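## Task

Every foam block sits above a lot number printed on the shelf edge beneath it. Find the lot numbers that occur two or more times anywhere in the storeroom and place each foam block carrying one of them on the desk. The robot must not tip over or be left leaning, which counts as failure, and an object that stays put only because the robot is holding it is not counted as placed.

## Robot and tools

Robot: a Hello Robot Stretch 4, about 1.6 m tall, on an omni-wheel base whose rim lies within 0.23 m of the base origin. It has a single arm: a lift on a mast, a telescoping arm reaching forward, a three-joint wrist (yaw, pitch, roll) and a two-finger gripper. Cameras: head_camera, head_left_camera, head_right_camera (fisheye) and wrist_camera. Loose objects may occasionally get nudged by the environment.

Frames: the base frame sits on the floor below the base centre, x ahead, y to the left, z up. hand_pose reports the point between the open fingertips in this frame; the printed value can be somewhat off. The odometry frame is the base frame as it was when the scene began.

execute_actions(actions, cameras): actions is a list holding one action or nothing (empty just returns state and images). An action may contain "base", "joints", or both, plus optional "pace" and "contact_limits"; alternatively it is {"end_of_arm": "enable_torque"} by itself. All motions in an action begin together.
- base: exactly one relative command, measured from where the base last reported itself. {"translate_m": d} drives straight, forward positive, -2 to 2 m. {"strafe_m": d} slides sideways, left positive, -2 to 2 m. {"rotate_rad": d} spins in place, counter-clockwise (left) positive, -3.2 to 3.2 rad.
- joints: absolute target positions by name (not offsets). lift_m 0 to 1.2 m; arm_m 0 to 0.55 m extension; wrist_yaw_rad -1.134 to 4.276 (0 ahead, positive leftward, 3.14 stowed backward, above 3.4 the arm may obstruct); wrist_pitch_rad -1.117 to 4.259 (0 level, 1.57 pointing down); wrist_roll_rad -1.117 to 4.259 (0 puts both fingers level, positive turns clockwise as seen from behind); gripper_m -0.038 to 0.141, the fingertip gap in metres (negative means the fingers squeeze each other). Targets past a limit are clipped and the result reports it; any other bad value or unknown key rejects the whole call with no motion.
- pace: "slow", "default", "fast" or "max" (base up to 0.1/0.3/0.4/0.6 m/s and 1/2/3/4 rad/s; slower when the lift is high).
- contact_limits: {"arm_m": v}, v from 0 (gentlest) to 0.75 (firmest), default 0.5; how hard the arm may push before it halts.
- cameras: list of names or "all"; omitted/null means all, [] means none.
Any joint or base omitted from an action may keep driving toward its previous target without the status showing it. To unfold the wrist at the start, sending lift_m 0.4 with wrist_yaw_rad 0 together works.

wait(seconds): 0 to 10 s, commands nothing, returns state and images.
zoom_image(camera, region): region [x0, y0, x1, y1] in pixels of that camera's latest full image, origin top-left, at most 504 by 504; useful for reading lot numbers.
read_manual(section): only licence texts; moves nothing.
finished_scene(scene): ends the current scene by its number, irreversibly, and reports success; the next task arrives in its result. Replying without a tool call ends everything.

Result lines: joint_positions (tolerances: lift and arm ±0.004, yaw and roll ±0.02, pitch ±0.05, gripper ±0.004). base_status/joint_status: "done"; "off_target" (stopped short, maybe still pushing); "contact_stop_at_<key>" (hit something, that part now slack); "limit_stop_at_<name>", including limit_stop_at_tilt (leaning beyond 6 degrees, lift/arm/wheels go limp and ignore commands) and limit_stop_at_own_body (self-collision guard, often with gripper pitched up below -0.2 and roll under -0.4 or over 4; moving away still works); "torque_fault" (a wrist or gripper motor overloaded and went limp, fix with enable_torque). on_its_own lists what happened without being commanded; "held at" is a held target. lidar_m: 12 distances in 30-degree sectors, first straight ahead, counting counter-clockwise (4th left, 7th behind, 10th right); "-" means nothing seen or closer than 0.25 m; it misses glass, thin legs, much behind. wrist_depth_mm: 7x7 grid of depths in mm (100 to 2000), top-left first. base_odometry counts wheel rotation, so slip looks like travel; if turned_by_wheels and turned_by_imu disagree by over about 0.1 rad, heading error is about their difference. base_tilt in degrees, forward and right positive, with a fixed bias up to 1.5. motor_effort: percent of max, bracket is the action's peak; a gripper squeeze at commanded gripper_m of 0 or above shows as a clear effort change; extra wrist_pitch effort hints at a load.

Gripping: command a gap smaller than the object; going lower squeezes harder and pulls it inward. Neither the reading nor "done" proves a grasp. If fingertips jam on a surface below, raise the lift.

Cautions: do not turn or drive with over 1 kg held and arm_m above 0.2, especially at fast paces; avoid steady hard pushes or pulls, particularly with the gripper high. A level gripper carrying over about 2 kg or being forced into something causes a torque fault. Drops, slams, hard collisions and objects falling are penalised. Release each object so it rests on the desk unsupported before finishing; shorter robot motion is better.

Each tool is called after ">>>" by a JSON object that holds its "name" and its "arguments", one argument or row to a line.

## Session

>>> {"name": "execute_actions", "arguments": {
  "actions": []
}}

Scene clock: 0.00 s.
base_odometry: x=+0.000 y=+0.000 heading=+0.000 (m, m, rad; odometry frame)
turned_by_wheels: +0.000 (rad since the last result)
turned_by_imu: +0.000 (rad since the last result)
base_tilt: forward=-0.1 right=+1.0 (deg)
lidar_m: 0.94 2.36 1.31 0.79 0.66 0.67 0.81 1.45 1.88 1.81 0.76 0.76
base_status: not commanded
joint_positions: lift_m=+0.205 arm_m=+0.002 wrist_yaw_rad=+3.105 wrist_pitch_rad=-0.014 wrist_roll_rad=-0.017 gripper_m=+0.057
joint_status: not commanded
motor_effort: lift_m=+18 arm_m=+0 wrist_yaw_rad=-1 wrist_pitch_rad=-5 wrist_roll_rad=+0 gripper_m=-3 wheel_0=+0 wheel_1=+0 wheel_2=+0 (%)
hand_pose: x=-0.1127 y=+0.0978 z=+0.3873 quat_wxyz=(+0.018, +0.007, -0.009, +1.000) (m; base frame)
wrist_depth_mm: - 135 1160 1008 809 676 591 / - 118 165 1008 809 676 591 / - 128 176 991 809 668 597 / 135 137 1138 976 798 668 585 / 1808 1756 1281 991 778 668 585 / 1229 1308 191 976 193 668 580 / 878 854 946 121 788 627 580
pictures: head_camera, head_left_camera, head_right_camera, wrist_camera
Images, in order (width x height): head_camera 420x560, head_left_camera 420x672, head_right_camera 420x672, wrist_camera 616x392.

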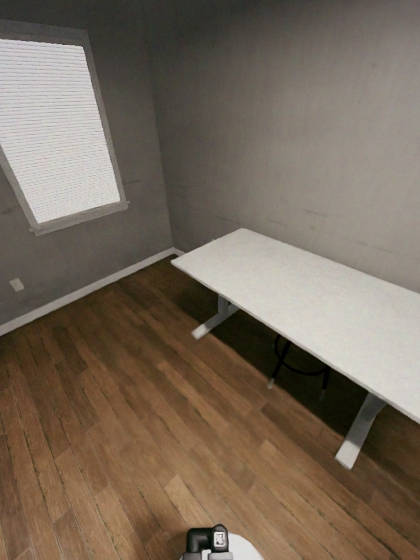

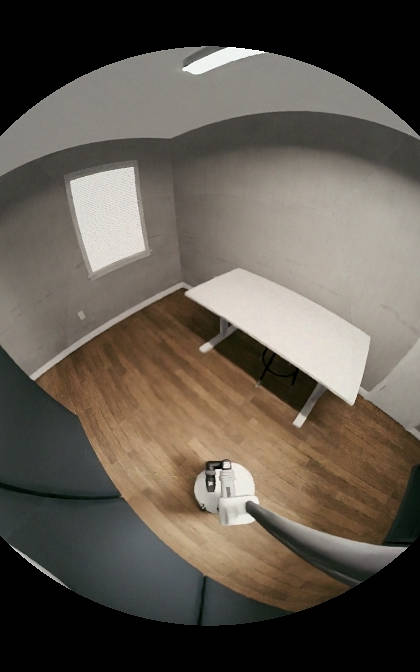

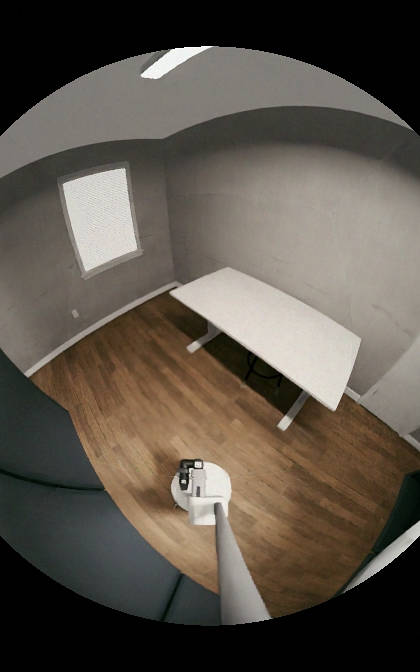

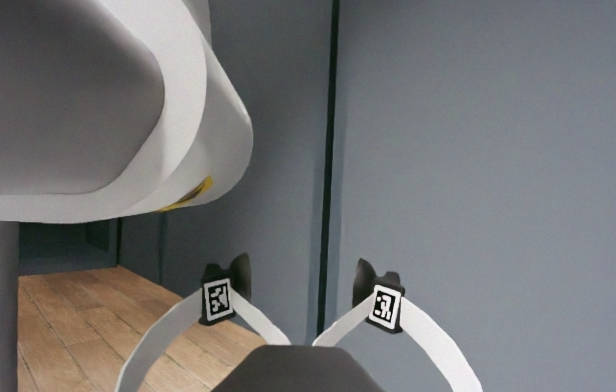

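>>> {"name": "execute_actions", "arguments": {
  "actions": [
    {"base":{"rotate_rad":-2.1},"pace":"max"}
  ],
  "cameras": ["head_camera"]
}}

>>> {"name": "execute_actions", "arguments": {
  "actions": [
    {"base":{"translate_m":0.75},"joints":{"lift_m":0.4,"wrist_yaw_rad":-0.2,"gripper_m":0.14,"wrist_roll_rad":0.02},"pace":"max"}
  ],
  "cameras": ["head_camera","wrist_camera"]
}}

Scene clock: 8.37 s.
base_odometry: x=+0.000 y=+0.000 heading=-2.100 (m, m, rad; odometry frame)
turned_by_wheels: -2.100 (rad since the last result)
turned_by_imu: -2.130 (rad since the last result)
base_tilt: forward=-0.2 right=+1.0 (deg)
lidar_m: 1.88 1.81 0.76 0.76 0.92 2.40 1.35 0.77 0.67 0.68 0.79 1.42
base_status: done
joint_positions: lift_m=+0.205 arm_m=+0.002 wrist_yaw_rad=+3.105 wrist_pitch_rad=-0.014 wrist_roll_rad=-0.017 gripper_m=+0.057
joint_status: not commanded
motor_effort: lift_m=+19(19) arm_m=+0(0) wrist_yaw_rad=+1(1) wrist_pitch_rad=-6(5) wrist_roll_rad=+1(0) gripper_m=-3(0) wheel_0=+2(11) wheel_1=+0(14) wheel_2=+1(11) (%)
hand_pose: x=-0.1127 y=+0.0978 z=+0.3873 quat_wxyz=(+0.018, +0.007, -0.009, +1.000) (m; base frame)
wrist_depth_mm: - 135 - - - - - / - 118 165 - - - - / - 127 176 - - - - / 135 137 1499 - - - - / 878 1182 - - - - - / 866 1098 192 1397 193 1499 1537 / 854 854 960 121 976 976 1025
pictures: head_camera
Images, in order (width x height): head_camera 420x560.

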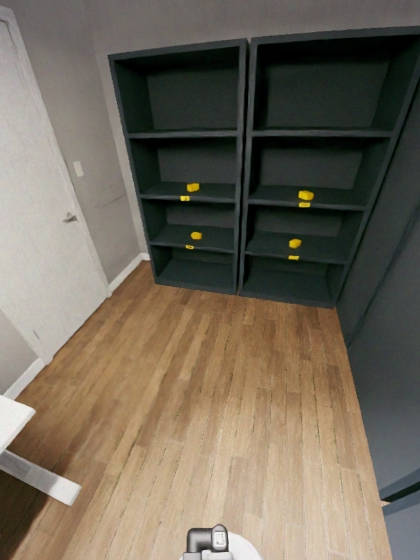

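Scene clock: 11.10 s.
base_odometry: x=-0.378 y=-0.648 heading=-2.100 (m, m, rad; odometry frame)
turned_by_wheels: +0.000 (rad since the last result)
turned_by_imu: -0.003 (rad since the last result)
base_tilt: forward=-0.1 right=+1.0 (deg)
lidar_m: 1.16 1.34 1.34 0.88 0.73 1.25 1.73 1.00 0.87 0.89 1.04 1.15
base_status: done
joint_positions: lift_m=+0.400 arm_m=+0.002 wrist_yaw_rad=-0.199 wrist_pitch_rad=-0.014 wrist_roll_rad=+0.020 gripper_m=+0.140
joint_status: all done
motor_effort: lift_m=+20(25) arm_m=+0(0) wrist_yaw_rad=-4(6) wrist_pitch_rad=-6(6) wrist_roll_rad=+1(2) gripper_m=-1(2) wheel_0=-1(10) wheel_1=+0(10) wheel_2=+2(15) (%)
hand_pose: x=+0.4379 y=-0.1428 z=+0.5822 quat_wxyz=(+0.995, +0.009, -0.008, -0.099) (m; base frame)
wrist_depth_mm: 1229 1430 1430 1182 1366 1336 1205 / 1138 1160 1138 1060 1138 1118 1098 / 1255 1430 1430 1366 1366 1336 1255 / 1205 1464 1430 946 1366 1336 1281 / 1229 1464 1430 960 1366 1336 1182 / 1255 1430 1397 960 1397 1336 1308 / 1118 1160 1205 121 1182 1182 1160
pictures: head_camera, wrist_camera
Images, in order (width x height): head_camera 420x560, wrist_camera 616x392.

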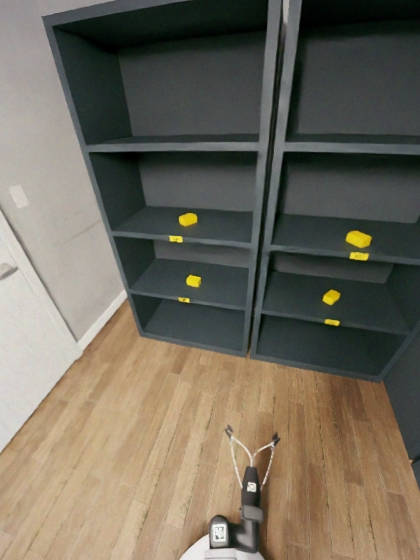

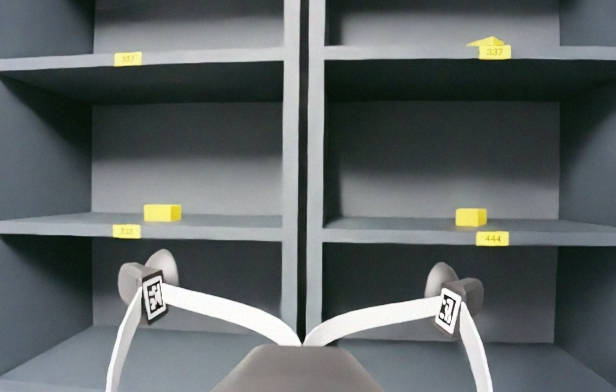

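>>> {"name": "execute_actions", "arguments": {
  "actions": [
    {"base":{"translate_m":0.25},"joints":{"lift_m":0.44,"wrist_yaw_rad":0.2},"pace":"max"}
  ],
  "cameras": ["head_camera","wrist_camera"]
}}

Scene clock: 15.07 s.
base_odometry: x=-0.505 y=-0.864 heading=-2.099 (m, m, rad; odometry frame)
turned_by_wheels: +0.000 (rad since the last result)
turned_by_imu: -0.001 (rad since the last result)
base_tilt: forward=-0.1 right=+1.0 (deg)
lidar_m: 0.92 1.10 1.30 1.29 0.85 1.05 1.90 1.10 0.94 0.96 1.08 0.91
base_status: done
joint_positions: lift_m=+0.440 arm_m=+0.002 wrist_yaw_rad=+0.200 wrist_pitch_rad=-0.014 wrist_roll_rad=+0.020 gripper_m=+0.140
joint_status: all done
motor_effort: lift_m=+20(23) arm_m=+0(0) wrist_yaw_rad=+0(8) wrist_pitch_rad=-5(5) wrist_roll_rad=+1(1) gripper_m=+0(1) wheel_0=+0(7) wheel_1=+1(10) wheel_2=+3(13) (%)
hand_pose: x=+0.4725 y=-0.0285 z=+0.6222 quat_wxyz=(+0.995, +0.011, -0.006, +0.100) (m; base frame)
wrist_depth_mm: 1205 1098 1229 1229 715 621 627 / 1229 1098 1025 1008 1008 831 878 / 1229 1098 1281 1255 1138 1008 931 / 1229 1098 1281 1308 1138 991 904 / 1229 1025 1138 917 854 627 715 / 1205 1042 1229 1255 1118 591 574 / 1229 1078 1205 121 1138 759 931
pictures: head_camera, wrist_camera
Images, in order (width x height): head_camera 420x560, wrist_camera 616x392.

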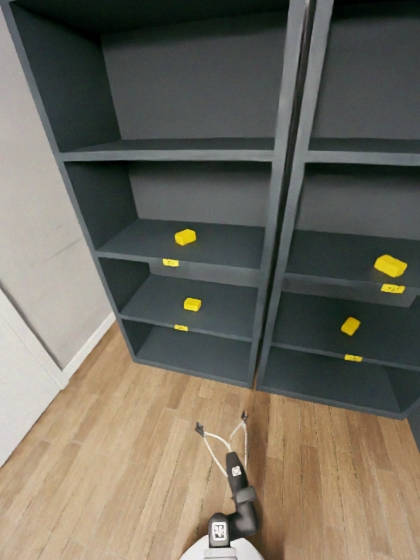

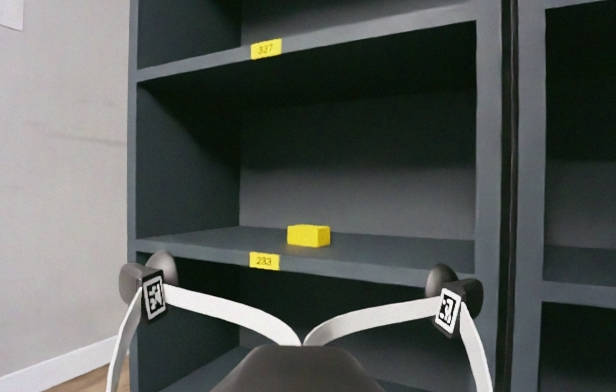

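>>> {"name": "execute_actions", "arguments": {
  "actions": [
    {"base":{"translate_m":0.28},"joints":{"lift_m":0.99,"wrist_yaw_rad":0.35,"wrist_pitch_rad":0.25},"pace":"max"}
  ],
  "cameras": ["head_camera","wrist_camera"]
}}

Scene clock: 19.70 s.
base_odometry: x=-0.646 y=-1.105 heading=-2.099 (m, m, rad; odometry frame)
turned_by_wheels: +0.000 (rad since the last result)
turned_by_imu: -0.001 (rad since the last result)
base_tilt: forward=-0.1 right=+1.1 (deg)
lidar_m: 0.64 0.78 1.20 1.20 1.12 1.04 2.06 1.18 1.04 1.01 0.75 0.63
base_status: done
joint_positions: lift_m=+0.990 arm_m=+0.002 wrist_yaw_rad=+0.350 wrist_pitch_rad=+0.252 wrist_roll_rad=+0.020 gripper_m=+0.140
joint_status: all done
motor_effort: lift_m=+21(20) arm_m=+0(0) wrist_yaw_rad=+0(7) wrist_pitch_rad=-5(8) wrist_roll_rad=+0(1) gripper_m=+0(0) wheel_0=+1(9) wheel_1=+1(14) wheel_2=+1(13) (%)
hand_pose: x=+0.4649 y=+0.0136 z=+1.0961 quat_wxyz=(+0.977, -0.012, +0.125, +0.171) (m; base frame)
wrist_depth_mm: 1008 778 931 960 831 732 661 / 1042 809 976 1008 866 759 676 / 1060 854 991 1042 891 778 699 / 1078 831 750 691 768 759 707 / 1098 891 1025 554 508 508 508 / 1138 904 1042 1098 445 377 375 / 1160 960 946 121 931 866 647
pictures: head_camera, wrist_camera
Images, in order (width x height): head_camera 420x560, wrist_camera 616x392.

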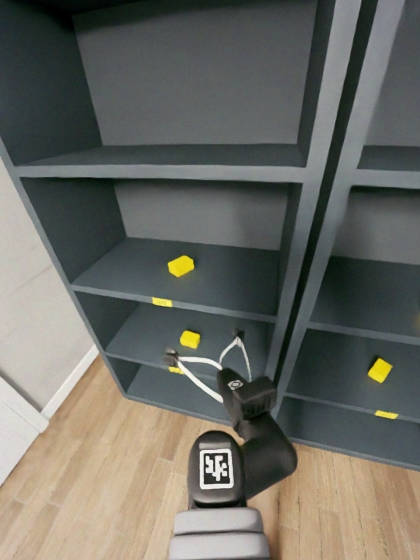

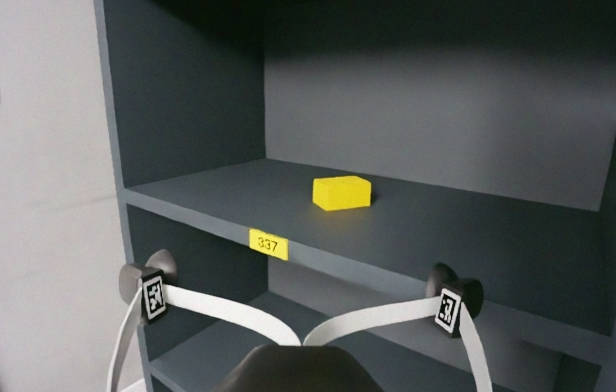

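>>> {"name": "execute_actions", "arguments": {
  "actions": [
    {"joints":{"arm_m":0.47,"wrist_yaw_rad":0.65},"pace":"fast"}
  ],
  "cameras": ["head_camera","wrist_camera"]
}}

Scene clock: 25.97 s.
base_odometry: x=-0.646 y=-1.105 heading=-2.099 (m, m, rad; odometry frame)
turned_by_wheels: +0.000 (rad since the last result)
turned_by_imu: +0.000 (rad since the last result)
base_tilt: forward=-0.1 right=+1.1 (deg)
lidar_m: 0.65 0.77 1.20 1.22 1.11 1.07 2.05 1.18 1.03 1.02 0.75 0.65
base_status: not commanded
joint_positions: lift_m=+0.990 arm_m=+0.468 wrist_yaw_rad=+0.650 wrist_pitch_rad=+0.252 wrist_roll_rad=+0.020 gripper_m=+0.140
joint_status: all done
motor_effort: lift_m=+21(21) arm_m=+9(11) wrist_yaw_rad=-1(5) wrist_pitch_rad=-5(5) wrist_roll_rad=+1(0) gripper_m=+0(1) wheel_0=+1(1) wheel_1=+1(1) wheel_2=+1(1) (%)
hand_pose: x=+0.9147 y=+0.0994 z=+1.0961 quat_wxyz=(+0.941, -0.031, +0.122, +0.316) (m; base frame)
wrist_depth_mm: 473 535 603 615 473 387 332 / 484 544 627 634 488 392 340 / 500 559 654 661 504 404 349 / 517 580 661 654 521 415 355 / 484 492 496 496 492 421 362 / 366 332 338 293 340 338 355 / 294 293 294 121 286 296 300
pictures: head_camera, wrist_camera
Images, in order (width x height): head_camera 420x560, wrist_camera 616x392.

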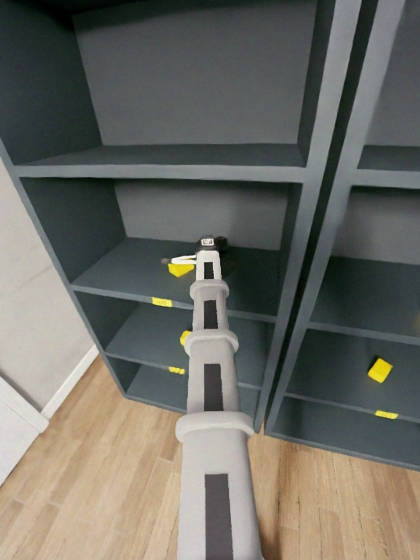

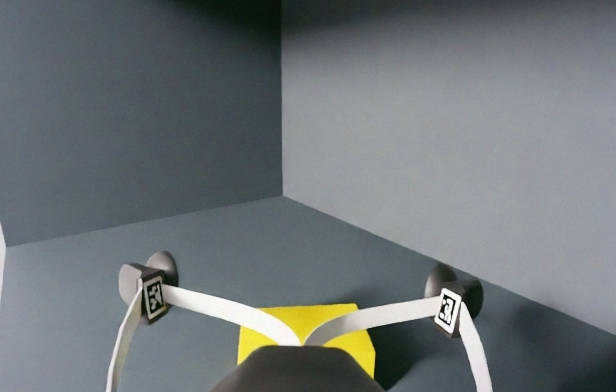

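>>> {"name": "execute_actions", "arguments": {
  "actions": [
    {"joints":{"lift_m":0.931,"arm_m":0.49,"wrist_yaw_rad":0.69}}
  ],
  "cameras": ["wrist_camera"]
}}

Scene clock: 29.50 s.
base_odometry: x=-0.646 y=-1.105 heading=-2.099 (m, m, rad; odometry frame)
turned_by_wheels: +0.000 (rad since the last result)
turned_by_imu: +0.000 (rad since the last result)
base_tilt: forward=-0.1 right=+1.0 (deg)
lidar_m: 0.64 0.78 1.18 1.22 1.12 1.08 2.08 1.19 1.02 1.03 0.78 0.65
base_status: not commanded
joint_positions: lift_m=+0.931 arm_m=+0.488 wrist_yaw_rad=+0.689 wrist_pitch_rad=+0.252 wrist_roll_rad=+0.020 gripper_m=+0.140
joint_status: all done
motor_effort: lift_m=+15(20) arm_m=+9(9) wrist_yaw_rad=+2(3) wrist_pitch_rad=-4(6) wrist_roll_rad=+1(1) gripper_m=+1(1) wheel_0=+1(1) wheel_1=+1(1) wheel_2=+1(1) (%)
hand_pose: x=+0.9305 y=+0.1103 z=+1.0376 quat_wxyz=(+0.934, -0.033, +0.122, +0.334) (m; base frame)
wrist_depth_mm: 462 517 580 615 466 377 320 / 477 530 603 634 480 384 329 / 492 549 627 661 496 392 336 / 488 535 539 549 492 402 343 / 353 357 359 255 364 364 340 / 264 240 209 207 212 245 270 / 213 211 213 121 215 214 223
pictures: wrist_camera
Images, in order (width x height): wrist_camera 616x392.

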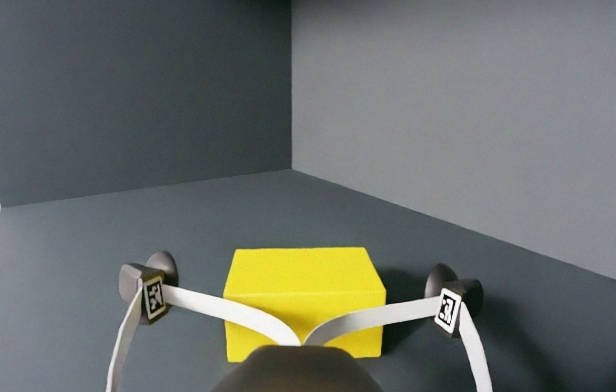

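>>> {"name": "execute_actions", "arguments": {
  "actions": [
    {"joints":{"gripper_m":0.04,"lift_m":0.926}}
  ],
  "cameras": ["wrist_camera"]
}}

>>> {"name": "execute_actions", "arguments": {
  "actions": [
    {"joints":{"lift_m":0.97,"arm_m":0.01},"pace":"fast"}
  ],
  "cameras": ["wrist_camera"]
}}

>>> {"name": "execute_actions", "arguments": {
  "actions": [
    {"base":{"rotate_rad":2.4},"joints":{"lift_m":0.74,"wrist_yaw_rad":0},"pace":"max"}
  ],
  "cameras": ["wrist_camera","head_camera"]
}}

Scene clock: 37.30 s.
base_odometry: x=-0.646 y=-1.105 heading=-2.099 (m, m, rad; odometry frame)
turned_by_wheels: +0.000 (rad since the last result)
turned_by_imu: +0.000 (rad since the last result)
base_tilt: forward=-0.1 right=+1.0 (deg)
lidar_m: 0.64 0.79 1.20 1.20 1.12 1.07 2.09 1.19 1.03 1.03 0.75 0.63
base_status: not commanded
joint_positions: lift_m=+0.926 arm_m=+0.488 wrist_yaw_rad=+0.689 wrist_pitch_rad=+0.252 wrist_roll_rad=+0.020 gripper_m=+0.040
joint_status: all done
motor_effort: lift_m=+15(17) arm_m=+9(9) wrist_yaw_rad=+2(1) wrist_pitch_rad=-7(3) wrist_roll_rad=+0(1) gripper_m=-20(19) wheel_0=+1(1) wheel_1=+1(1) wheel_2=+1(1) (%)
hand_pose: x=+0.9305 y=+0.1103 z=+1.0325 quat_wxyz=(+0.934, -0.033, +0.122, +0.334) (m; base frame)
wrist_depth_mm: 466 517 585 615 469 377 320 / 477 530 609 640 480 382 329 / 492 549 627 668 496 392 336 / 492 517 521 530 480 402 343 / 340 343 347 236 349 351 336 / 254 233 189 193 191 260 259 / 206 197 198 152 199 199 210
pictures: wrist_camera
Images, in order (width x height): wrist_camera 616x392.

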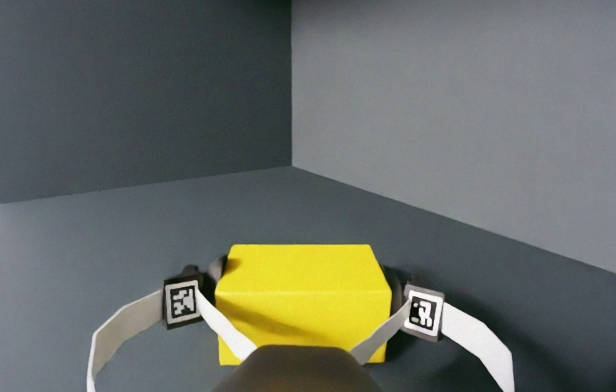

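Scene clock: 39.37 s.
base_odometry: x=-0.646 y=-1.105 heading=-2.099 (m, m, rad; odometry frame)
turned_by_wheels: +0.000 (rad since the last result)
turned_by_imu: +0.000 (rad since the last result)
base_tilt: forward=-0.1 right=+1.0 (deg)
lidar_m: 0.65 0.78 1.19 1.21 1.10 1.05 2.04 1.19 1.03 1.03 0.75 0.64
base_status: not commanded
joint_positions: lift_m=+0.970 arm_m=+0.012 wrist_yaw_rad=+0.690 wrist_pitch_rad=+0.253 wrist_roll_rad=+0.020 gripper_m=+0.040
joint_status: all done
motor_effort: lift_m=+21(23) arm_m=-9(9) wrist_yaw_rad=-2(1) wrist_pitch_rad=-6(6) wrist_roll_rad=+1(1) gripper_m=-17(15) wheel_0=+1(1) wheel_1=+2(1) wheel_2=+1(1) (%)
hand_pose: x=+0.4535 y=+0.1104 z=+1.0759 quat_wxyz=(+0.934, -0.033, +0.122, +0.334) (m; base frame)
wrist_depth_mm: 904 1025 1118 820 931 842 707 / 917 1042 1160 854 976 854 723 / 960 1098 1205 891 1008 866 741 / 991 1118 1229 768 699 691 707 / 1008 1160 1255 236 530 459 459 / 1042 1098 190 193 191 436 377 / 1078 1229 1336 152 866 878 798
pictures: wrist_camera
Images, in order (width x height): wrist_camera 616x392.

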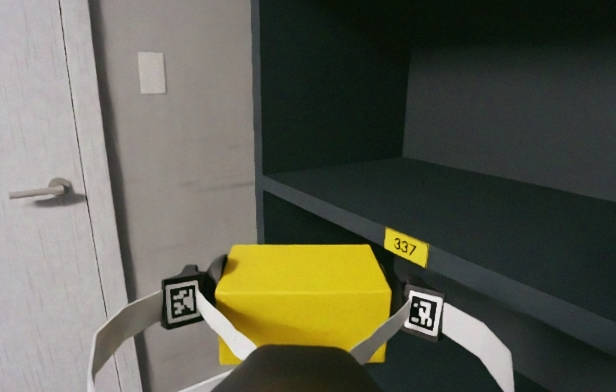

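Scene clock: 42.07 s.
base_odometry: x=-0.646 y=-1.105 heading=+0.300 (m, m, rad; odometry frame)
turned_by_wheels: +2.400 (rad since the last result)
turned_by_imu: +2.435 (rad since the last result)
base_tilt: forward=-0.2 right=+1.0 (deg)
lidar_m: 1.04 2.32 1.39 1.05 1.02 0.90 0.68 0.65 0.70 1.05 1.20 1.27
base_status: done
joint_positions: lift_m=+0.740 arm_m=+0.012 wrist_yaw_rad=+0.000 wrist_pitch_rad=+0.252 wrist_roll_rad=+0.020 gripper_m=+0.040
joint_status: all done
motor_effort: lift_m=+16(19) arm_m=-9(9) wrist_yaw_rad=-4(10) wrist_pitch_rad=-7(7) wrist_roll_rad=+1(0) gripper_m=-18(18) wheel_0=-1(6) wheel_1=-2(1) wheel_2=-3(10) (%)
hand_pose: x=+0.4618 y=-0.0873 z=+0.8463 quat_wxyz=(+0.992, +0.010, +0.126, -0.001) (m; base frame)
wrist_depth_mm: - - - - 1537 1182 960 / - - - - 1576 1182 976 / - - 1808 1661 1499 1205 991 / - - - 1060 1098 1229 1008 / - - - 235 1576 1281 1042 / 1618 1499 189 193 191 1205 1060 / 1336 1281 1281 152 1281 1205 1060
pictures: head_camera, wrist_camera
Images, in order (width x height): head_camera 420x560, wrist_camera 616x392.

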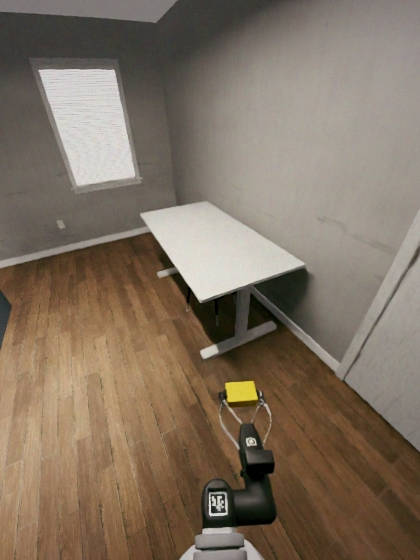

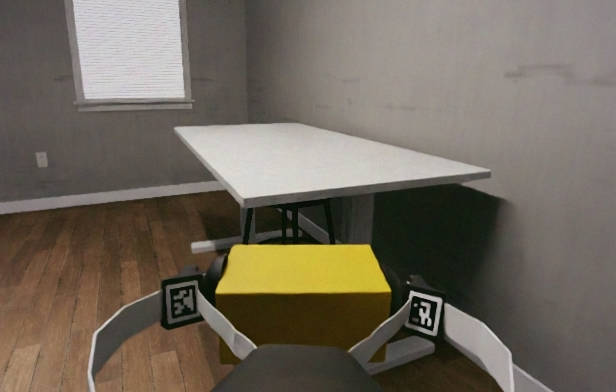

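>>> {"name": "execute_actions", "arguments": {
  "actions": [
    {"base":{"translate_m":0.3},"joints":{"lift_m":0.72,"arm_m":0.53},"pace":"fast"}
  ],
  "cameras": ["head_camera"]
}}

Scene clock: 47.70 s.
base_odometry: x=-0.359 y=-1.017 heading=+0.300 (m, m, rad; odometry frame)
turned_by_wheels: +0.000 (rad since the last result)
turned_by_imu: -0.001 (rad since the last result)
base_tilt: forward=-0.1 right=+1.0 (deg)
lidar_m: 0.76 1.62 1.56 1.19 1.14 1.25 0.93 0.91 0.98 1.11 1.07 0.90
base_status: done
joint_positions: lift_m=+0.720 arm_m=+0.528 wrist_yaw_rad=+0.000 wrist_pitch_rad=+0.252 wrist_roll_rad=+0.020 gripper_m=+0.040
joint_status: all done
motor_effort: lift_m=+15(13) arm_m=+9(9) wrist_yaw_rad=-1(0) wrist_pitch_rad=-7(6) wrist_roll_rad=+0(3) gripper_m=-16(16) wheel_0=+0(8) wheel_1=+1(8) wheel_2=+0(14) (%)
hand_pose: x=+0.9787 y=-0.0873 z=+0.8264 quat_wxyz=(+0.992, +0.010, +0.126, -0.001) (m; base frame)
wrist_depth_mm: - - - 1464 1025 788 634 / - - - 1499 1025 788 647 / - - 1464 1366 1078 798 661 / - 741 741 741 759 759 661 / 517 488 496 235 500 504 508 / 362 334 189 193 191 373 373 / 293 282 283 152 285 285 301
pictures: head_camera
Images, in order (width x height): head_camera 420x560.

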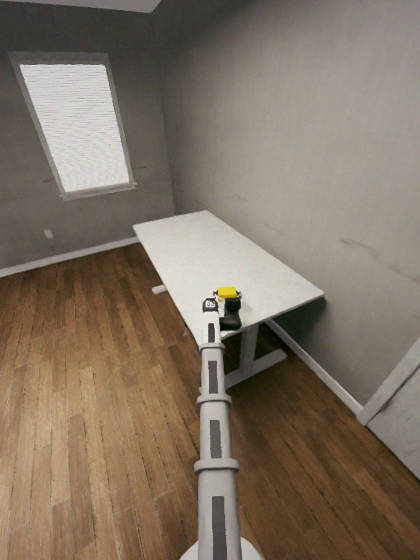

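>>> {"name": "execute_actions", "arguments": {
  "actions": [
    {"joints":{"lift_m":0.662}}
  ],
  "cameras": []
}}

>>> {"name": "execute_actions", "arguments": {
  "actions": [
    {"joints":{"gripper_m":0.125}}
  ],
  "cameras": []
}}

>>> {"name": "execute_actions", "arguments": {
  "actions": [
    {"joints":{"arm_m":0.2,"lift_m":0.72,"gripper_m":0.14},"pace":"max"}
  ],
  "cameras": ["wrist_camera"]
}}

>>> {"name": "execute_actions", "arguments": {
  "actions": [
    {"base":{"rotate_rad":3.0},"joints":{"lift_m":0.98},"pace":"max"}
  ],
  "cameras": []
}}

>>> {"name": "execute_actions", "arguments": {
  "actions": [
    {"base":{"translate_m":0.42},"pace":"max"}
  ],
  "cameras": ["wrist_camera","head_camera"]
}}

Scene clock: 60.77 s.
base_odometry: x=-0.359 y=-1.017 heading=+0.300 (m, m, rad; odometry frame)
turned_by_wheels: +0.000 (rad since the last result)
turned_by_imu: +0.000 (rad since the last result)
base_tilt: forward=+0.0 right=+0.9 (deg)
lidar_m: 0.74 1.62 1.56 1.19 1.16 1.24 0.93 0.91 0.97 1.10 1.08 0.88
base_status: not commanded
joint_positions: lift_m=+0.662 arm_m=+0.528 wrist_yaw_rad=+0.000 wrist_pitch_rad=+0.252 wrist_roll_rad=+0.020 gripper_m=+0.040
joint_status: all done
motor_effort: lift_m=+15(14) arm_m=+9(9) wrist_yaw_rad=-2(1) wrist_pitch_rad=-7(7) wrist_roll_rad=+0(0) gripper_m=-18(16) wheel_0=+0(0) wheel_1=+0(1) wheel_2=+0(0) (%)
hand_pose: x=+0.9787 y=-0.0873 z=+0.7685 quat_wxyz=(+0.992, +0.010, +0.126, -0.001) (m; base frame)
wrist_depth_mm: - - - 1464 1008 768 640 / - - - 1537 1042 788 640 / - 1078 1078 1078 991 798 661 / 585 535 539 544 554 559 564 / 351 359 359 236 366 366 366 / 264 243 189 193 191 272 272 / 214 205 206 152 208 208 225
pictures: none
No camera images: the call's "cameras" was empty. Leave "cameras" out to get every camera's image.

Scene clock: 62.53 s.
base_odometry: x=-0.359 y=-1.017 heading=+0.300 (m, m, rad; odometry frame)
turned_by_wheels: +0.000 (rad since the last result)
turned_by_imu: +0.000 (rad since the last result)
base_tilt: forward=+0.0 right=+0.9 (deg)
lidar_m: 0.75 1.61 1.55 1.20 1.16 1.24 0.95 0.90 1.00 1.11 1.07 0.90
base_status: not commanded
joint_positions: lift_m=+0.662 arm_m=+0.528 wrist_yaw_rad=+0.000 wrist_pitch_rad=+0.252 wrist_roll_rad=+0.020 gripper_m=+0.125
joint_status: all done
motor_effort: lift_m=+15(15) arm_m=+9(9) wrist_yaw_rad=-3(1) wrist_pitch_rad=-6(6) wrist_roll_rad=+1(0) gripper_m=-1(16) wheel_0=+0(0) wheel_1=+1(1) wheel_2=+0(1) (%)
hand_pose: x=+0.9787 y=-0.0873 z=+0.7685 quat_wxyz=(+0.992, +0.010, +0.126, -0.001) (m; base frame)
wrist_depth_mm: - - - 1464 1008 778 634 / - - - 1499 1025 788 640 / - 1078 1060 1098 976 809 654 / 585 535 544 544 554 559 564 / 355 359 362 259 366 368 368 / 264 243 205 205 207 260 273 / 215 212 210 118 216 216 225
pictures: none
No camera images: the call's "cameras" was empty. Leave "cameras" out to get every camera's image.

Scene clock: 64.20 s.
base_odometry: x=-0.359 y=-1.017 heading=+0.300 (m, m, rad; odometry frame)
turned_by_wheels: +0.000 (rad since the last result)
turned_by_imu: +0.000 (rad since the last result)
base_tilt: forward=-0.1 right=+1.1 (deg)
lidar_m: 0.74 1.62 1.57 1.20 1.16 1.25 0.96 0.92 0.98 1.10 1.07 0.90
base_status: not commanded
joint_positions: lift_m=+0.720 arm_m=+0.202 wrist_yaw_rad=+0.000 wrist_pitch_rad=+0.252 wrist_roll_rad=+0.020 gripper_m=+0.140
joint_status: all done
motor_effort: lift_m=+21(25) arm_m=-9(12) wrist_yaw_rad=-1(0) wrist_pitch_rad=-5(6) wrist_roll_rad=+2(1) gripper_m=+1(0) wheel_0=+0(0) wheel_1=+1(0) wheel_2=+0(0) (%)
hand_pose: x=+0.6518 y=-0.0875 z=+0.8261 quat_wxyz=(+0.992, +0.010, +0.126, -0.001) (m; base frame)
wrist_depth_mm: - - - 1756 1205 931 759 / - - - 1863 1281 960 778 / - - 1499 1499 1229 976 798 / - - 741 759 759 768 759 / - 1863 500 504 504 539 778 / 1576 340 359 407 436 917 842 / 1308 1281 1281 121 676 1008 842
pictures: wrist_camera
Images, in order (width x height): wrist_camera 616x392.

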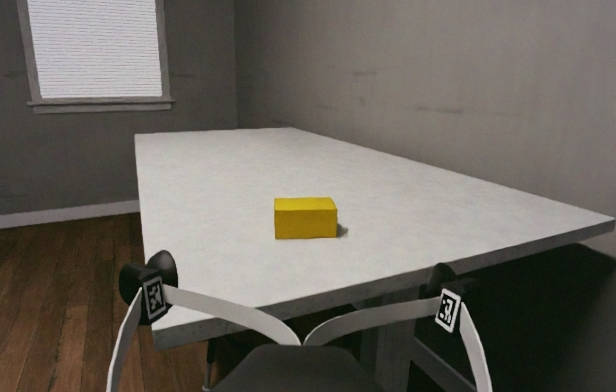

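Scene clock: 66.70 s.
base_odometry: x=-0.359 y=-1.017 heading=-2.983 (m, m, rad; odometry frame)
turned_by_wheels: +3.000 (rad since the last result)
turned_by_imu: +3.043 (rad since the last result)
base_tilt: forward=-0.1 right=+1.0 (deg)
lidar_m: 0.99 0.91 0.95 1.16 1.08 1.06 0.75 0.88 1.82 1.24 1.16 1.19
base_status: done
joint_positions: lift_m=+0.980 arm_m=+0.202 wrist_yaw_rad=+0.000 wrist_pitch_rad=+0.252 wrist_roll_rad=+0.020 gripper_m=+0.140
joint_status: all done
motor_effort: lift_m=+20(23) arm_m=-9(9) wrist_yaw_rad=-3(0) wrist_pitch_rad=-5(6) wrist_roll_rad=+0(2) gripper_m=+1(1) wheel_0=+0(9) wheel_1=-1(12) wheel_2=-1(12) (%)
hand_pose: x=+0.6519 y=-0.0873 z=+1.0862 quat_wxyz=(+0.992, +0.010, +0.126, -0.001) (m; base frame)
wrist_depth_mm: 820 917 1025 1138 976 854 732 / 854 931 1078 1205 1025 878 732 / 878 976 1078 1182 1025 891 759 / 634 707 715 831 1025 917 768 / 535 976 1205 1366 1118 931 788 / 621 1008 1025 1160 1078 866 809 / 585 904 931 121 1160 931 820
pictures: none
No camera images: the call's "cameras" was empty. Leave "cameras" out to get every camera's image.

Scene clock: 69.33 s.
base_odometry: x=-0.774 y=-1.083 heading=-2.983 (m, m, rad; odometry frame)
turned_by_wheels: +0.000 (rad since the last result)
turned_by_imu: -0.002 (rad since the last result)
base_tilt: forward=-0.1 right=+1.0 (deg)
lidar_m: 0.62 0.57 0.59 0.77 1.31 1.36 1.16 1.67 1.45 0.99 0.91 0.90
base_status: done
joint_positions: lift_m=+0.980 arm_m=+0.202 wrist_yaw_rad=+0.000 wrist_pitch_rad=+0.252 wrist_roll_rad=+0.020 gripper_m=+0.140
joint_status: not commanded
motor_effort: lift_m=+20(20) arm_m=-8(9) wrist_yaw_rad=-3(3) wrist_pitch_rad=-5(3) wrist_roll_rad=+0(0) gripper_m=+0(2) wheel_0=+1(7) wheel_1=+1(7) wheel_2=+1(10) (%)
hand_pose: x=+0.6519 y=-0.0873 z=+1.0862 quat_wxyz=(+0.992, +0.010, +0.126, -0.001) (m; base frame)
wrist_depth_mm: 554 621 699 788 683 554 504 / 580 634 732 820 707 564 521 / 591 668 750 854 732 580 549 / 597 654 715 723 691 597 559 / 466 469 402 477 480 574 569 / 345 317 334 377 424 609 580 / 282 291 329 121 798 676 591
pictures: head_camera, wrist_camera
Images, in order (width x height): head_camera 420x560, wrist_camera 616x392.

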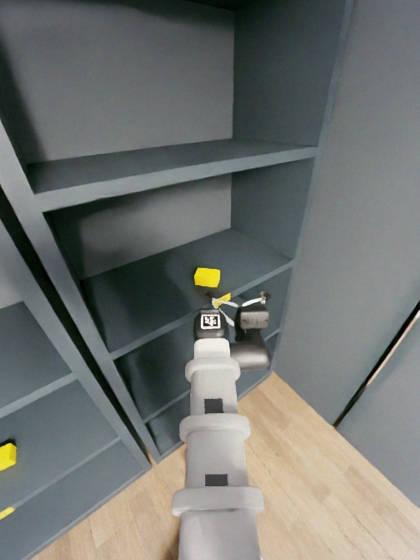

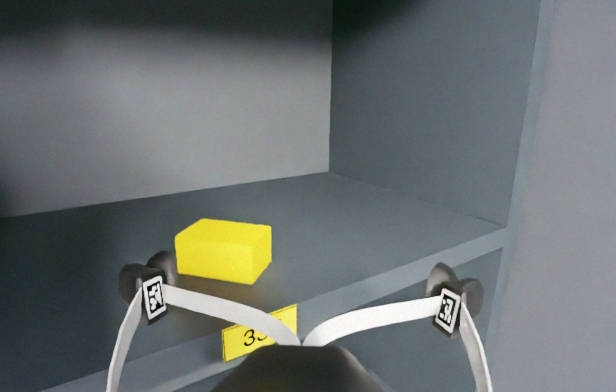

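>>> {"name": "execute_actions", "arguments": {
  "actions": [
    {"base":{"strafe_m":0.14},"joints":{"arm_m":0.415,"lift_m":0.995,"wrist_yaw_rad":-0.2},"pace":"fast"}
  ],
  "cameras": ["wrist_camera"]
}}

Scene clock: 75.67 s.
base_odometry: x=-0.752 y=-1.221 heading=-2.983 (m, m, rad; odometry frame)
turned_by_wheels: +0.000 (rad since the last result)
turned_by_imu: +0.001 (rad since the last result)
base_tilt: forward=+0.0 right=+0.9 (deg)
lidar_m: 0.53 0.48 0.52 0.69 1.18 1.26 1.18 1.26 1.61 1.10 1.03 0.78
base_status: done
joint_positions: lift_m=+0.995 arm_m=+0.413 wrist_yaw_rad=-0.200 wrist_pitch_rad=+0.252 wrist_roll_rad=+0.020 gripper_m=+0.140
joint_status: all done
motor_effort: lift_m=+21(23) arm_m=+9(9) wrist_yaw_rad=-1(8) wrist_pitch_rad=-7(5) wrist_roll_rad=+0(1) gripper_m=+0(1) wheel_0=+2(10) wheel_1=+1(11) wheel_2=+1(0) (%)
hand_pose: x=+0.8408 y=-0.1411 z=+1.1010 quat_wxyz=(+0.987, +0.022, +0.124, -0.100) (m; base frame)
wrist_depth_mm: 387 449 530 640 580 500 436 / 399 459 549 668 597 504 449 / 410 473 564 691 621 525 459 / 421 492 585 699 640 539 469 / 433 473 504 512 517 517 473 / 370 340 343 382 347 347 407 / 300 298 296 121 304 304 517
pictures: wrist_camera
Images, in order (width x height): wrist_camera 616x392.

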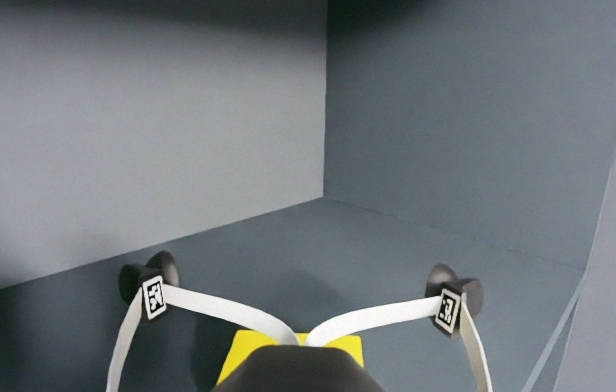

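>>> {"name": "execute_actions", "arguments": {
  "actions": [
    {"base":{"strafe_m":0.006},"joints":{"lift_m":0.927}}
  ],
  "cameras": ["wrist_camera"]
}}

>>> {"name": "execute_actions", "arguments": {
  "actions": [
    {"joints":{"gripper_m":0.04}}
  ],
  "cameras": ["wrist_camera"]
}}

Scene clock: 79.53 s.
base_odometry: x=-0.751 y=-1.227 heading=-2.983 (m, m, rad; odometry frame)
turned_by_wheels: +0.000 (rad since the last result)
turned_by_imu: +0.000 (rad since the last result)
base_tilt: forward=-0.2 right=+0.9 (deg)
lidar_m: 0.53 0.48 0.51 0.66 1.16 1.24 1.18 1.28 1.61 1.12 1.04 0.76
base_status: done
joint_positions: lift_m=+0.927 arm_m=+0.413 wrist_yaw_rad=-0.200 wrist_pitch_rad=+0.252 wrist_roll_rad=+0.020 gripper_m=+0.140
joint_status: all done
motor_effort: lift_m=+15(26) arm_m=+9(9) wrist_yaw_rad=-2(0) wrist_pitch_rad=-5(5) wrist_roll_rad=+3(0) gripper_m=-1(1) wheel_0=+1(6) wheel_1=+0(11) wheel_2=+0(2) (%)
hand_pose: x=+0.8409 y=-0.1411 z=+1.0336 quat_wxyz=(+0.987, +0.022, +0.124, -0.100) (m; base frame)
wrist_depth_mm: 384 445 521 640 591 508 439 / 397 459 539 661 615 512 449 / 404 473 564 699 627 525 459 / 418 473 525 535 539 512 469 / 342 347 349 247 353 355 357 / 256 234 204 198 201 240 303 / 208 207 208 121 206 210 525
pictures: wrist_camera
Images, in order (width x height): wrist_camera 616x392.

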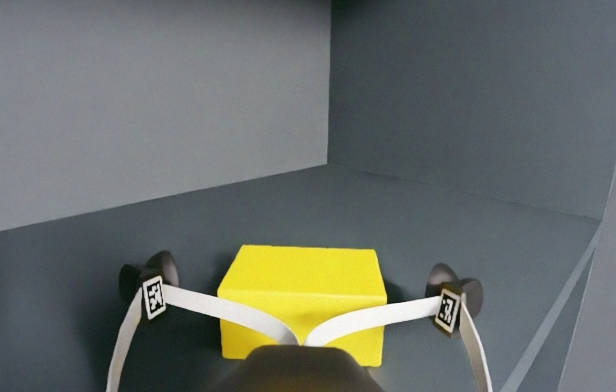

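Scene clock: 81.53 s.
base_odometry: x=-0.751 y=-1.227 heading=-2.983 (m, m, rad; odometry frame)
turned_by_wheels: +0.000 (rad since the last result)
turned_by_imu: +0.000 (rad since the last result)
base_tilt: forward=-0.1 right=+1.1 (deg)
lidar_m: 0.54 0.47 0.50 0.67 1.16 1.21 1.18 1.26 1.62 1.12 1.03 0.77
base_status: not commanded
joint_positions: lift_m=+0.927 arm_m=+0.413 wrist_yaw_rad=-0.200 wrist_pitch_rad=+0.252 wrist_roll_rad=+0.020 gripper_m=+0.040
joint_status: all done
motor_effort: lift_m=+15(14) arm_m=+9(9) wrist_yaw_rad=-4(2) wrist_pitch_rad=-4(5) wrist_roll_rad=-1(2) gripper_m=-17(18) wheel_0=+1(1) wheel_1=+0(0) wheel_2=+0(0) (%)
hand_pose: x=+0.8408 y=-0.1411 z=+1.0336 quat_wxyz=(+0.987, +0.022, +0.124, -0.100) (m; base frame)
wrist_depth_mm: 384 445 525 640 585 504 439 / 394 455 539 668 615 512 452 / 407 469 569 691 627 530 462 / 415 469 521 525 539 508 466 / 340 345 347 238 353 355 362 / 255 179 186 187 185 264 303 / 208 199 197 147 202 201 521
pictures: wrist_camera
Images, in order (width x height): wrist_camera 616x392.

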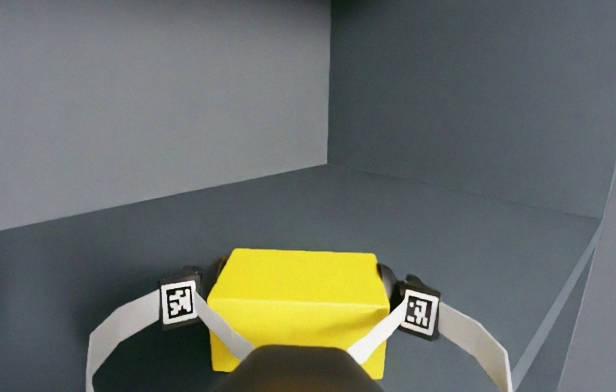

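>>> {"name": "execute_actions", "arguments": {
  "actions": [
    {"joints":{"lift_m":0.97,"arm_m":0.01},"pace":"fast"}
  ],
  "cameras": []
}}

>>> {"name": "execute_actions", "arguments": {
  "actions": [
    {"base":{"rotate_rad":-2.47},"joints":{"lift_m":0.3,"wrist_yaw_rad":0},"pace":"max"}
  ],
  "cameras": ["head_camera"]
}}

>>> {"name": "execute_actions", "arguments": {
  "actions": [
    {"base":{"translate_m":1.5},"joints":{"lift_m":0.71},"pace":"max"}
  ],
  "cameras": []
}}

>>> {"name": "execute_actions", "arguments": {
  "actions": [
    {"base":{"rotate_rad":-0.9},"joints":{"arm_m":0.35},"pace":"fast"}
  ],
  "cameras": ["head_camera"]
}}

Scene clock: 88.37 s.
base_odometry: x=-0.751 y=-1.227 heading=-2.983 (m, m, rad; odometry frame)
turned_by_wheels: +0.000 (rad since the last result)
turned_by_imu: +0.000 (rad since the last result)
base_tilt: forward=-0.1 right=+1.0 (deg)
lidar_m: 0.55 0.48 0.51 0.67 1.19 1.25 1.21 1.28 1.64 1.12 1.04 0.77
base_status: not commanded
joint_positions: lift_m=+0.970 arm_m=+0.012 wrist_yaw_rad=-0.200 wrist_pitch_rad=+0.252 wrist_roll_rad=+0.020 gripper_m=+0.040
joint_status: all done
motor_effort: lift_m=+21(20) arm_m=-9(10) wrist_yaw_rad=+0(4) wrist_pitch_rad=-7(6) wrist_roll_rad=+0(1) gripper_m=-18(19) wheel_0=+1(1) wheel_1=+0(0) wheel_2=+0(0) (%)
hand_pose: x=+0.4389 y=-0.1412 z=+1.0759 quat_wxyz=(+0.987, +0.022, +0.124, -0.100) (m; base frame)
wrist_depth_mm: 640 750 878 991 820 750 676 / 661 759 917 1042 854 788 683 / 683 788 946 1060 878 809 699 / 661 668 676 683 842 820 723 / 442 449 452 238 931 866 741 / 347 179 186 187 185 854 768 / 759 866 854 147 960 842 778
pictures: none
No camera images: the call's "cameras" was empty. Leave "cameras" out to get every camera's image.

Scene clock: 91.10 s.
base_odometry: x=-0.751 y=-1.227 heading=+0.831 (m, m, rad; odometry frame)
turned_by_wheels: -2.469 (rad since the last result)
turned_by_imu: -2.505 (rad since the last result)
base_tilt: forward=-0.1 right=+1.0 (deg)
lidar_m: 3.74 1.42 1.07 1.04 0.69 0.49 0.48 0.53 0.78 1.13 1.28 1.18
base_status: done
joint_positions: lift_m=+0.300 arm_m=+0.012 wrist_yaw_rad=+0.000 wrist_pitch_rad=+0.252 wrist_roll_rad=+0.020 gripper_m=+0.040
joint_status: all done
motor_effort: lift_m=+16(20) arm_m=-8(9) wrist_yaw_rad=-2(4) wrist_pitch_rad=-6(6) wrist_roll_rad=+0(0) gripper_m=-19(16) wheel_0=+2(7) wheel_1=+2(7) wheel_2=+3(7) (%)
hand_pose: x=+0.4618 y=-0.0874 z=+0.4063 quat_wxyz=(+0.992, +0.010, +0.126, -0.001) (m; base frame)
wrist_depth_mm: 1430 - - - - 1336 1060 / 1430 - - - - - 1661 / 1464 - - - - - 1863 / 1464 1756 1808 1808 1808 1661 1537 / 1182 1182 1182 237 1205 1205 1060 / 866 179 186 186 185 904 891 / 715 676 676 147 691 683 741
pictures: head_camera
Images, in order (width x height): head_camera 420x560.

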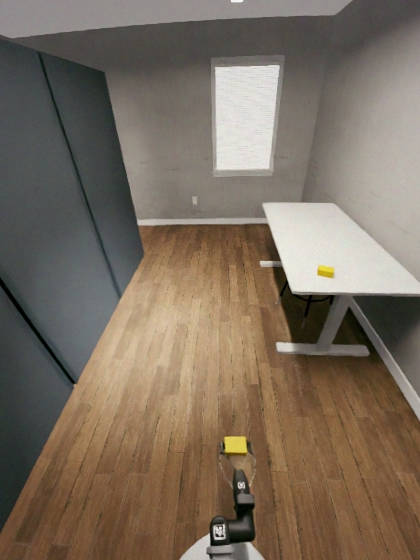

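Scene clock: 95.30 s.
base_odometry: x=+0.260 y=-0.119 heading=+0.831 (m, m, rad; odometry frame)
turned_by_wheels: +0.000 (rad since the last result)
turned_by_imu: -0.006 (rad since the last result)
base_tilt: forward=-0.1 right=+1.0 (deg)
lidar_m: 2.25 1.28 0.97 0.93 1.01 1.45 2.01 1.75 0.51 0.48 0.53 0.80
base_status: done
joint_positions: lift_m=+0.710 arm_m=+0.012 wrist_yaw_rad=+0.000 wrist_pitch_rad=+0.252 wrist_roll_rad=+0.020 gripper_m=+0.040
joint_status: all done
motor_effort: lift_m=+21(23) arm_m=-8(8) wrist_yaw_rad=-2(1) wrist_pitch_rad=-7(8) wrist_roll_rad=+2(0) gripper_m=-18(18) wheel_0=-1(8) wheel_1=+0(10) wheel_2=+3(16) (%)
hand_pose: x=+0.4618 y=-0.0874 z=+0.8160 quat_wxyz=(+0.992, +0.010, +0.126, -0.001) (m; base frame)
wrist_depth_mm: 1983 1863 1921 1863 1808 1808 1808 / - - 1983 1921 1921 1921 1808 / - - - - - 1983 1921 / - - - - - - 1281 / - - - 238 - - 1863 / 1576 179 186 187 185 1618 1618 / 1255 1229 1182 148 1229 1229 1308
pictures: none
No camera images: the call's "cameras" was empty. Leave "cameras" out to get every camera's image.

Scene clock: 97.10 s.
base_odometry: x=+0.260 y=-0.119 heading=-0.069 (m, m, rad; odometry frame)
turned_by_wheels: -0.900 (rad since the last result)
turned_by_imu: -0.913 (rad since the last result)
base_tilt: forward=-0.1 right=+1.0 (deg)
lidar_m: 0.55 1.01 2.23 1.14 0.95 0.94 1.09 1.77 1.97 0.59 0.49 0.47
base_status: done
joint_positions: lift_m=+0.710 arm_m=+0.348 wrist_yaw_rad=+0.000 wrist_pitch_rad=+0.252 wrist_roll_rad=+0.020 gripper_m=+0.040
joint_status: all done
motor_effort: lift_m=+21(20) arm_m=+9(9) wrist_yaw_rad=-2(3) wrist_pitch_rad=-5(5) wrist_roll_rad=+0(0) gripper_m=-16(19) wheel_0=+0(9) wheel_1=+0(12) wheel_2=+2(10) (%)
hand_pose: x=+0.7987 y=-0.0874 z=+0.8160 quat_wxyz=(+0.992, +0.010, +0.126, -0.001) (m; base frame)
wrist_depth_mm: 1576 1708 1281 1042 866 750 654 / 1576 1756 1366 1060 891 759 676 / 1618 1808 1430 1078 931 778 699 / 1576 699 707 715 732 732 691 / 466 469 469 238 480 480 480 / 347 179 186 187 185 357 357 / 285 268 265 147 271 272 289
pictures: head_camera
Images, in order (width x height): head_camera 420x560.

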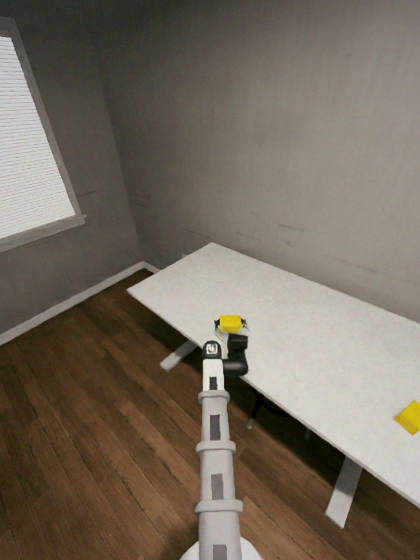

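>>> {"name": "execute_actions", "arguments": {
  "actions": [
    {"joints":{"lift_m":0.66}}
  ],
  "cameras": []
}}

>>> {"name": "execute_actions", "arguments": {
  "actions": [
    {"joints":{"gripper_m":0.125}}
  ],
  "cameras": []
}}

>>> {"name": "execute_actions", "arguments": {
  "actions": [
    {"joints":{"arm_m":0.005,"lift_m":0.72,"gripper_m":0.14},"pace":"max"}
  ],
  "cameras": []
}}

>>> {"name": "execute_actions", "arguments": {
  "actions": [
    {"base":{"rotate_rad":-0.71},"pace":"max"}
  ],
  "cameras": ["head_camera"]
}}

>>> {"name": "execute_actions", "arguments": {
  "actions": [
    {"base":{"strafe_m":1.75},"pace":"max"}
  ],
  "cameras": ["head_left_camera"]
}}

Scene clock: 105.47 s.
base_odometry: x=+0.260 y=-0.119 heading=-0.069 (m, m, rad; odometry frame)
turned_by_wheels: +0.000 (rad since the last result)
turned_by_imu: +0.000 (rad since the last result)
base_tilt: forward=-0.1 right=+0.9 (deg)
lidar_m: 0.58 0.98 2.24 1.16 0.95 0.94 1.09 1.76 1.98 0.60 0.48 0.49
base_status: not commanded
joint_positions: lift_m=+0.660 arm_m=+0.348 wrist_yaw_rad=+0.000 wrist_pitch_rad=+0.252 wrist_roll_rad=+0.020 gripper_m=+0.040
joint_status: all done
motor_effort: lift_m=+15(21) arm_m=+9(9) wrist_yaw_rad=-1(0) wrist_pitch_rad=-5(5) wrist_roll_rad=+0(1) gripper_m=-17(16) wheel_0=+0(0) wheel_1=+0(0) wheel_2=+2(2) (%)
hand_pose: x=+0.7987 y=-0.0874 z=+0.7665 quat_wxyz=(+0.992, +0.010, +0.126, -0.001) (m; base frame)
wrist_depth_mm: 1537 1661 1281 1025 878 741 661 / 1576 1756 1366 1078 891 768 668 / 1618 1756 1308 1042 904 788 691 / 525 525 535 544 544 559 559 / 349 353 357 237 364 362 364 / 262 179 186 186 185 270 268 / 217 204 200 147 206 206 222
pictures: none
No camera images: the call's "cameras" was empty. Leave "cameras" out to get every camera's image.

Scene clock: 107.23 s.
base_odometry: x=+0.260 y=-0.119 heading=-0.069 (m, m, rad; odometry frame)
turned_by_wheels: +0.000 (rad since the last result)
turned_by_imu: +0.000 (rad since the last result)
base_tilt: forward=-0.1 right=+0.9 (deg)
lidar_m: 0.57 0.99 2.25 1.14 0.94 0.95 1.10 1.78 1.98 0.58 0.49 0.47
base_status: not commanded
joint_positions: lift_m=+0.660 arm_m=+0.348 wrist_yaw_rad=+0.000 wrist_pitch_rad=+0.252 wrist_roll_rad=+0.020 gripper_m=+0.125
joint_status: all done
motor_effort: lift_m=+15(15) arm_m=+9(9) wrist_yaw_rad=+1(4) wrist_pitch_rad=-5(5) wrist_roll_rad=+1(0) gripper_m=+0(15) wheel_0=+0(0) wheel_1=+0(0) wheel_2=+2(2) (%)
hand_pose: x=+0.7987 y=-0.0874 z=+0.7665 quat_wxyz=(+0.992, +0.010, +0.126, -0.001) (m; base frame)
wrist_depth_mm: 1537 1661 1308 1025 866 750 654 / 1576 1756 1366 1078 891 759 668 / 1618 1808 1336 1042 904 778 691 / 525 535 535 544 549 554 559 / 349 355 355 362 364 362 364 / 262 241 203 198 198 257 270 / 217 211 208 119 206 214 223
pictures: none
No camera images: the call's "cameras" was empty. Leave "cameras" out to get every camera's image.

Scene clock: 108.93 s.
base_odometry: x=+0.260 y=-0.119 heading=-0.069 (m, m, rad; odometry frame)
turned_by_wheels: +0.000 (rad since the last result)
turned_by_imu: +0.000 (rad since the last result)
base_tilt: forward=-0.1 right=+0.9 (deg)
lidar_m: 0.58 0.99 2.22 1.15 0.95 0.93 1.09 1.76 1.99 0.60 0.49 0.49
base_status: not commanded
joint_positions: lift_m=+0.720 arm_m=+0.007 wrist_yaw_rad=+0.000 wrist_pitch_rad=+0.252 wrist_roll_rad=+0.020 gripper_m=+0.140
joint_status: all done
motor_effort: lift_m=+20(21) arm_m=-9(8) wrist_yaw_rad=-2(2) wrist_pitch_rad=-6(5) wrist_roll_rad=-2(2) gripper_m=-1(1) wheel_0=+0(0) wheel_1=+1(0) wheel_2=+2(2) (%)
hand_pose: x=+0.4568 y=-0.0875 z=+0.8261 quat_wxyz=(+0.992, +0.010, +0.126, -0.001) (m; base frame)
wrist_depth_mm: 1708 1983 1661 1366 1138 976 854 / 1708 - 1708 1397 1160 991 878 / 1808 - 1756 1366 1160 1025 891 / 1863 831 759 759 768 778 788 / 1921 - 574 504 508 508 512 / 1618 1430 1229 415 342 343 377 / 1308 1308 1255 121 347 301 306
pictures: none
No camera images: the call's "cameras" was empty. Leave "cameras" out to get every camera's image.

Scene clock: 110.30 s.
base_odometry: x=+0.260 y=-0.119 heading=-0.778 (m, m, rad; odometry frame)
turned_by_wheels: -0.710 (rad since the last result)
turned_by_imu: -0.720 (rad since the last result)
base_tilt: forward=-0.1 right=+1.0 (deg)
lidar_m: 0.47 0.52 0.76 2.24 1.34 0.99 0.95 0.99 1.39 1.97 1.79 0.52
base_status: done
joint_positions: lift_m=+0.720 arm_m=+0.007 wrist_yaw_rad=+0.000 wrist_pitch_rad=+0.252 wrist_roll_rad=+0.020 gripper_m=+0.140
joint_status: not commanded
motor_effort: lift_m=+20(20) arm_m=-9(9) wrist_yaw_rad=-2(0) wrist_pitch_rad=-7(5) wrist_roll_rad=+2(1) gripper_m=+1(1) wheel_0=+2(7) wheel_1=+3(12) wheel_2=+0(10) (%)
hand_pose: x=+0.4568 y=-0.0875 z=+0.8261 quat_wxyz=(+0.992, +0.010, +0.126, -0.001) (m; base frame)
wrist_depth_mm: 1008 1008 991 991 991 976 976 / 1060 1060 1042 1025 1008 1025 1025 / 1098 1098 1078 1078 1060 1060 1042 / 741 750 750 759 768 1098 1098 / 492 500 504 504 466 508 1138 / 366 334 342 377 343 343 377 / 312 307 310 121 301 298 306
pictures: head_camera
Images, in order (width x height): head_camera 420x560.

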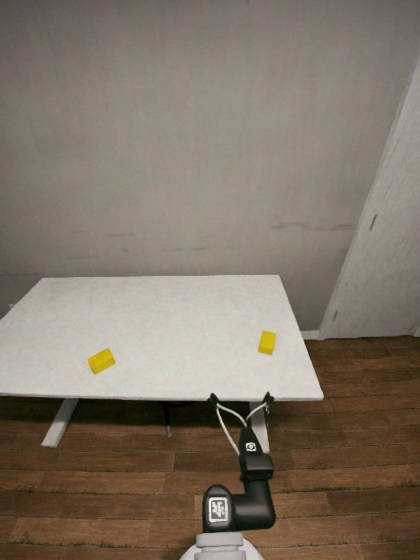

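Scene clock: 115.57 s.
base_odometry: x=+1.489 y=+1.127 heading=-0.778 (m, m, rad; odometry frame)
turned_by_wheels: +0.000 (rad since the last result)
turned_by_imu: +0.002 (rad since the last result)
base_tilt: forward=-0.1 right=+1.1 (deg)
lidar_m: 1.36 0.67 0.51 0.49 0.54 0.77 2.39 1.03 1.35 1.96 0.84 0.91
base_status: done
joint_positions: lift_m=+0.720 arm_m=+0.007 wrist_yaw_rad=+0.000 wrist_pitch_rad=+0.252 wrist_roll_rad=+0.020 gripper_m=+0.140
joint_status: not commanded
motor_effort: lift_m=+20(20) arm_m=-9(9) wrist_yaw_rad=-1(0) wrist_pitch_rad=-6(5) wrist_roll_rad=+0(2) gripper_m=+0(2) wheel_0=+0(12) wheel_1=-3(12) wheel_2=+0(1) (%)
hand_pose: x=+0.4568 y=-0.0875 z=+0.8261 quat_wxyz=(+0.992, +0.010, +0.126, -0.001) (m; base frame)
wrist_depth_mm: 842 1025 1025 1025 1025 1025 1008 / 842 1078 1078 1078 1060 1042 1042 / 854 1118 1118 1118 1098 1078 1098 / 854 1160 1160 1160 1160 1138 991 / 854 1098 1205 1205 1182 1205 1182 / 854 1042 1255 1255 1229 1255 1255 / 854 1205 1281 121 1281 1255 1308
pictures: head_left_camera
Images, in order (width x height): head_left_camera 420x672.

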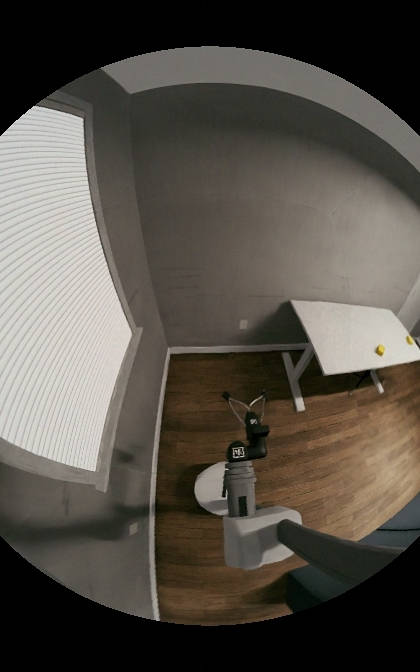

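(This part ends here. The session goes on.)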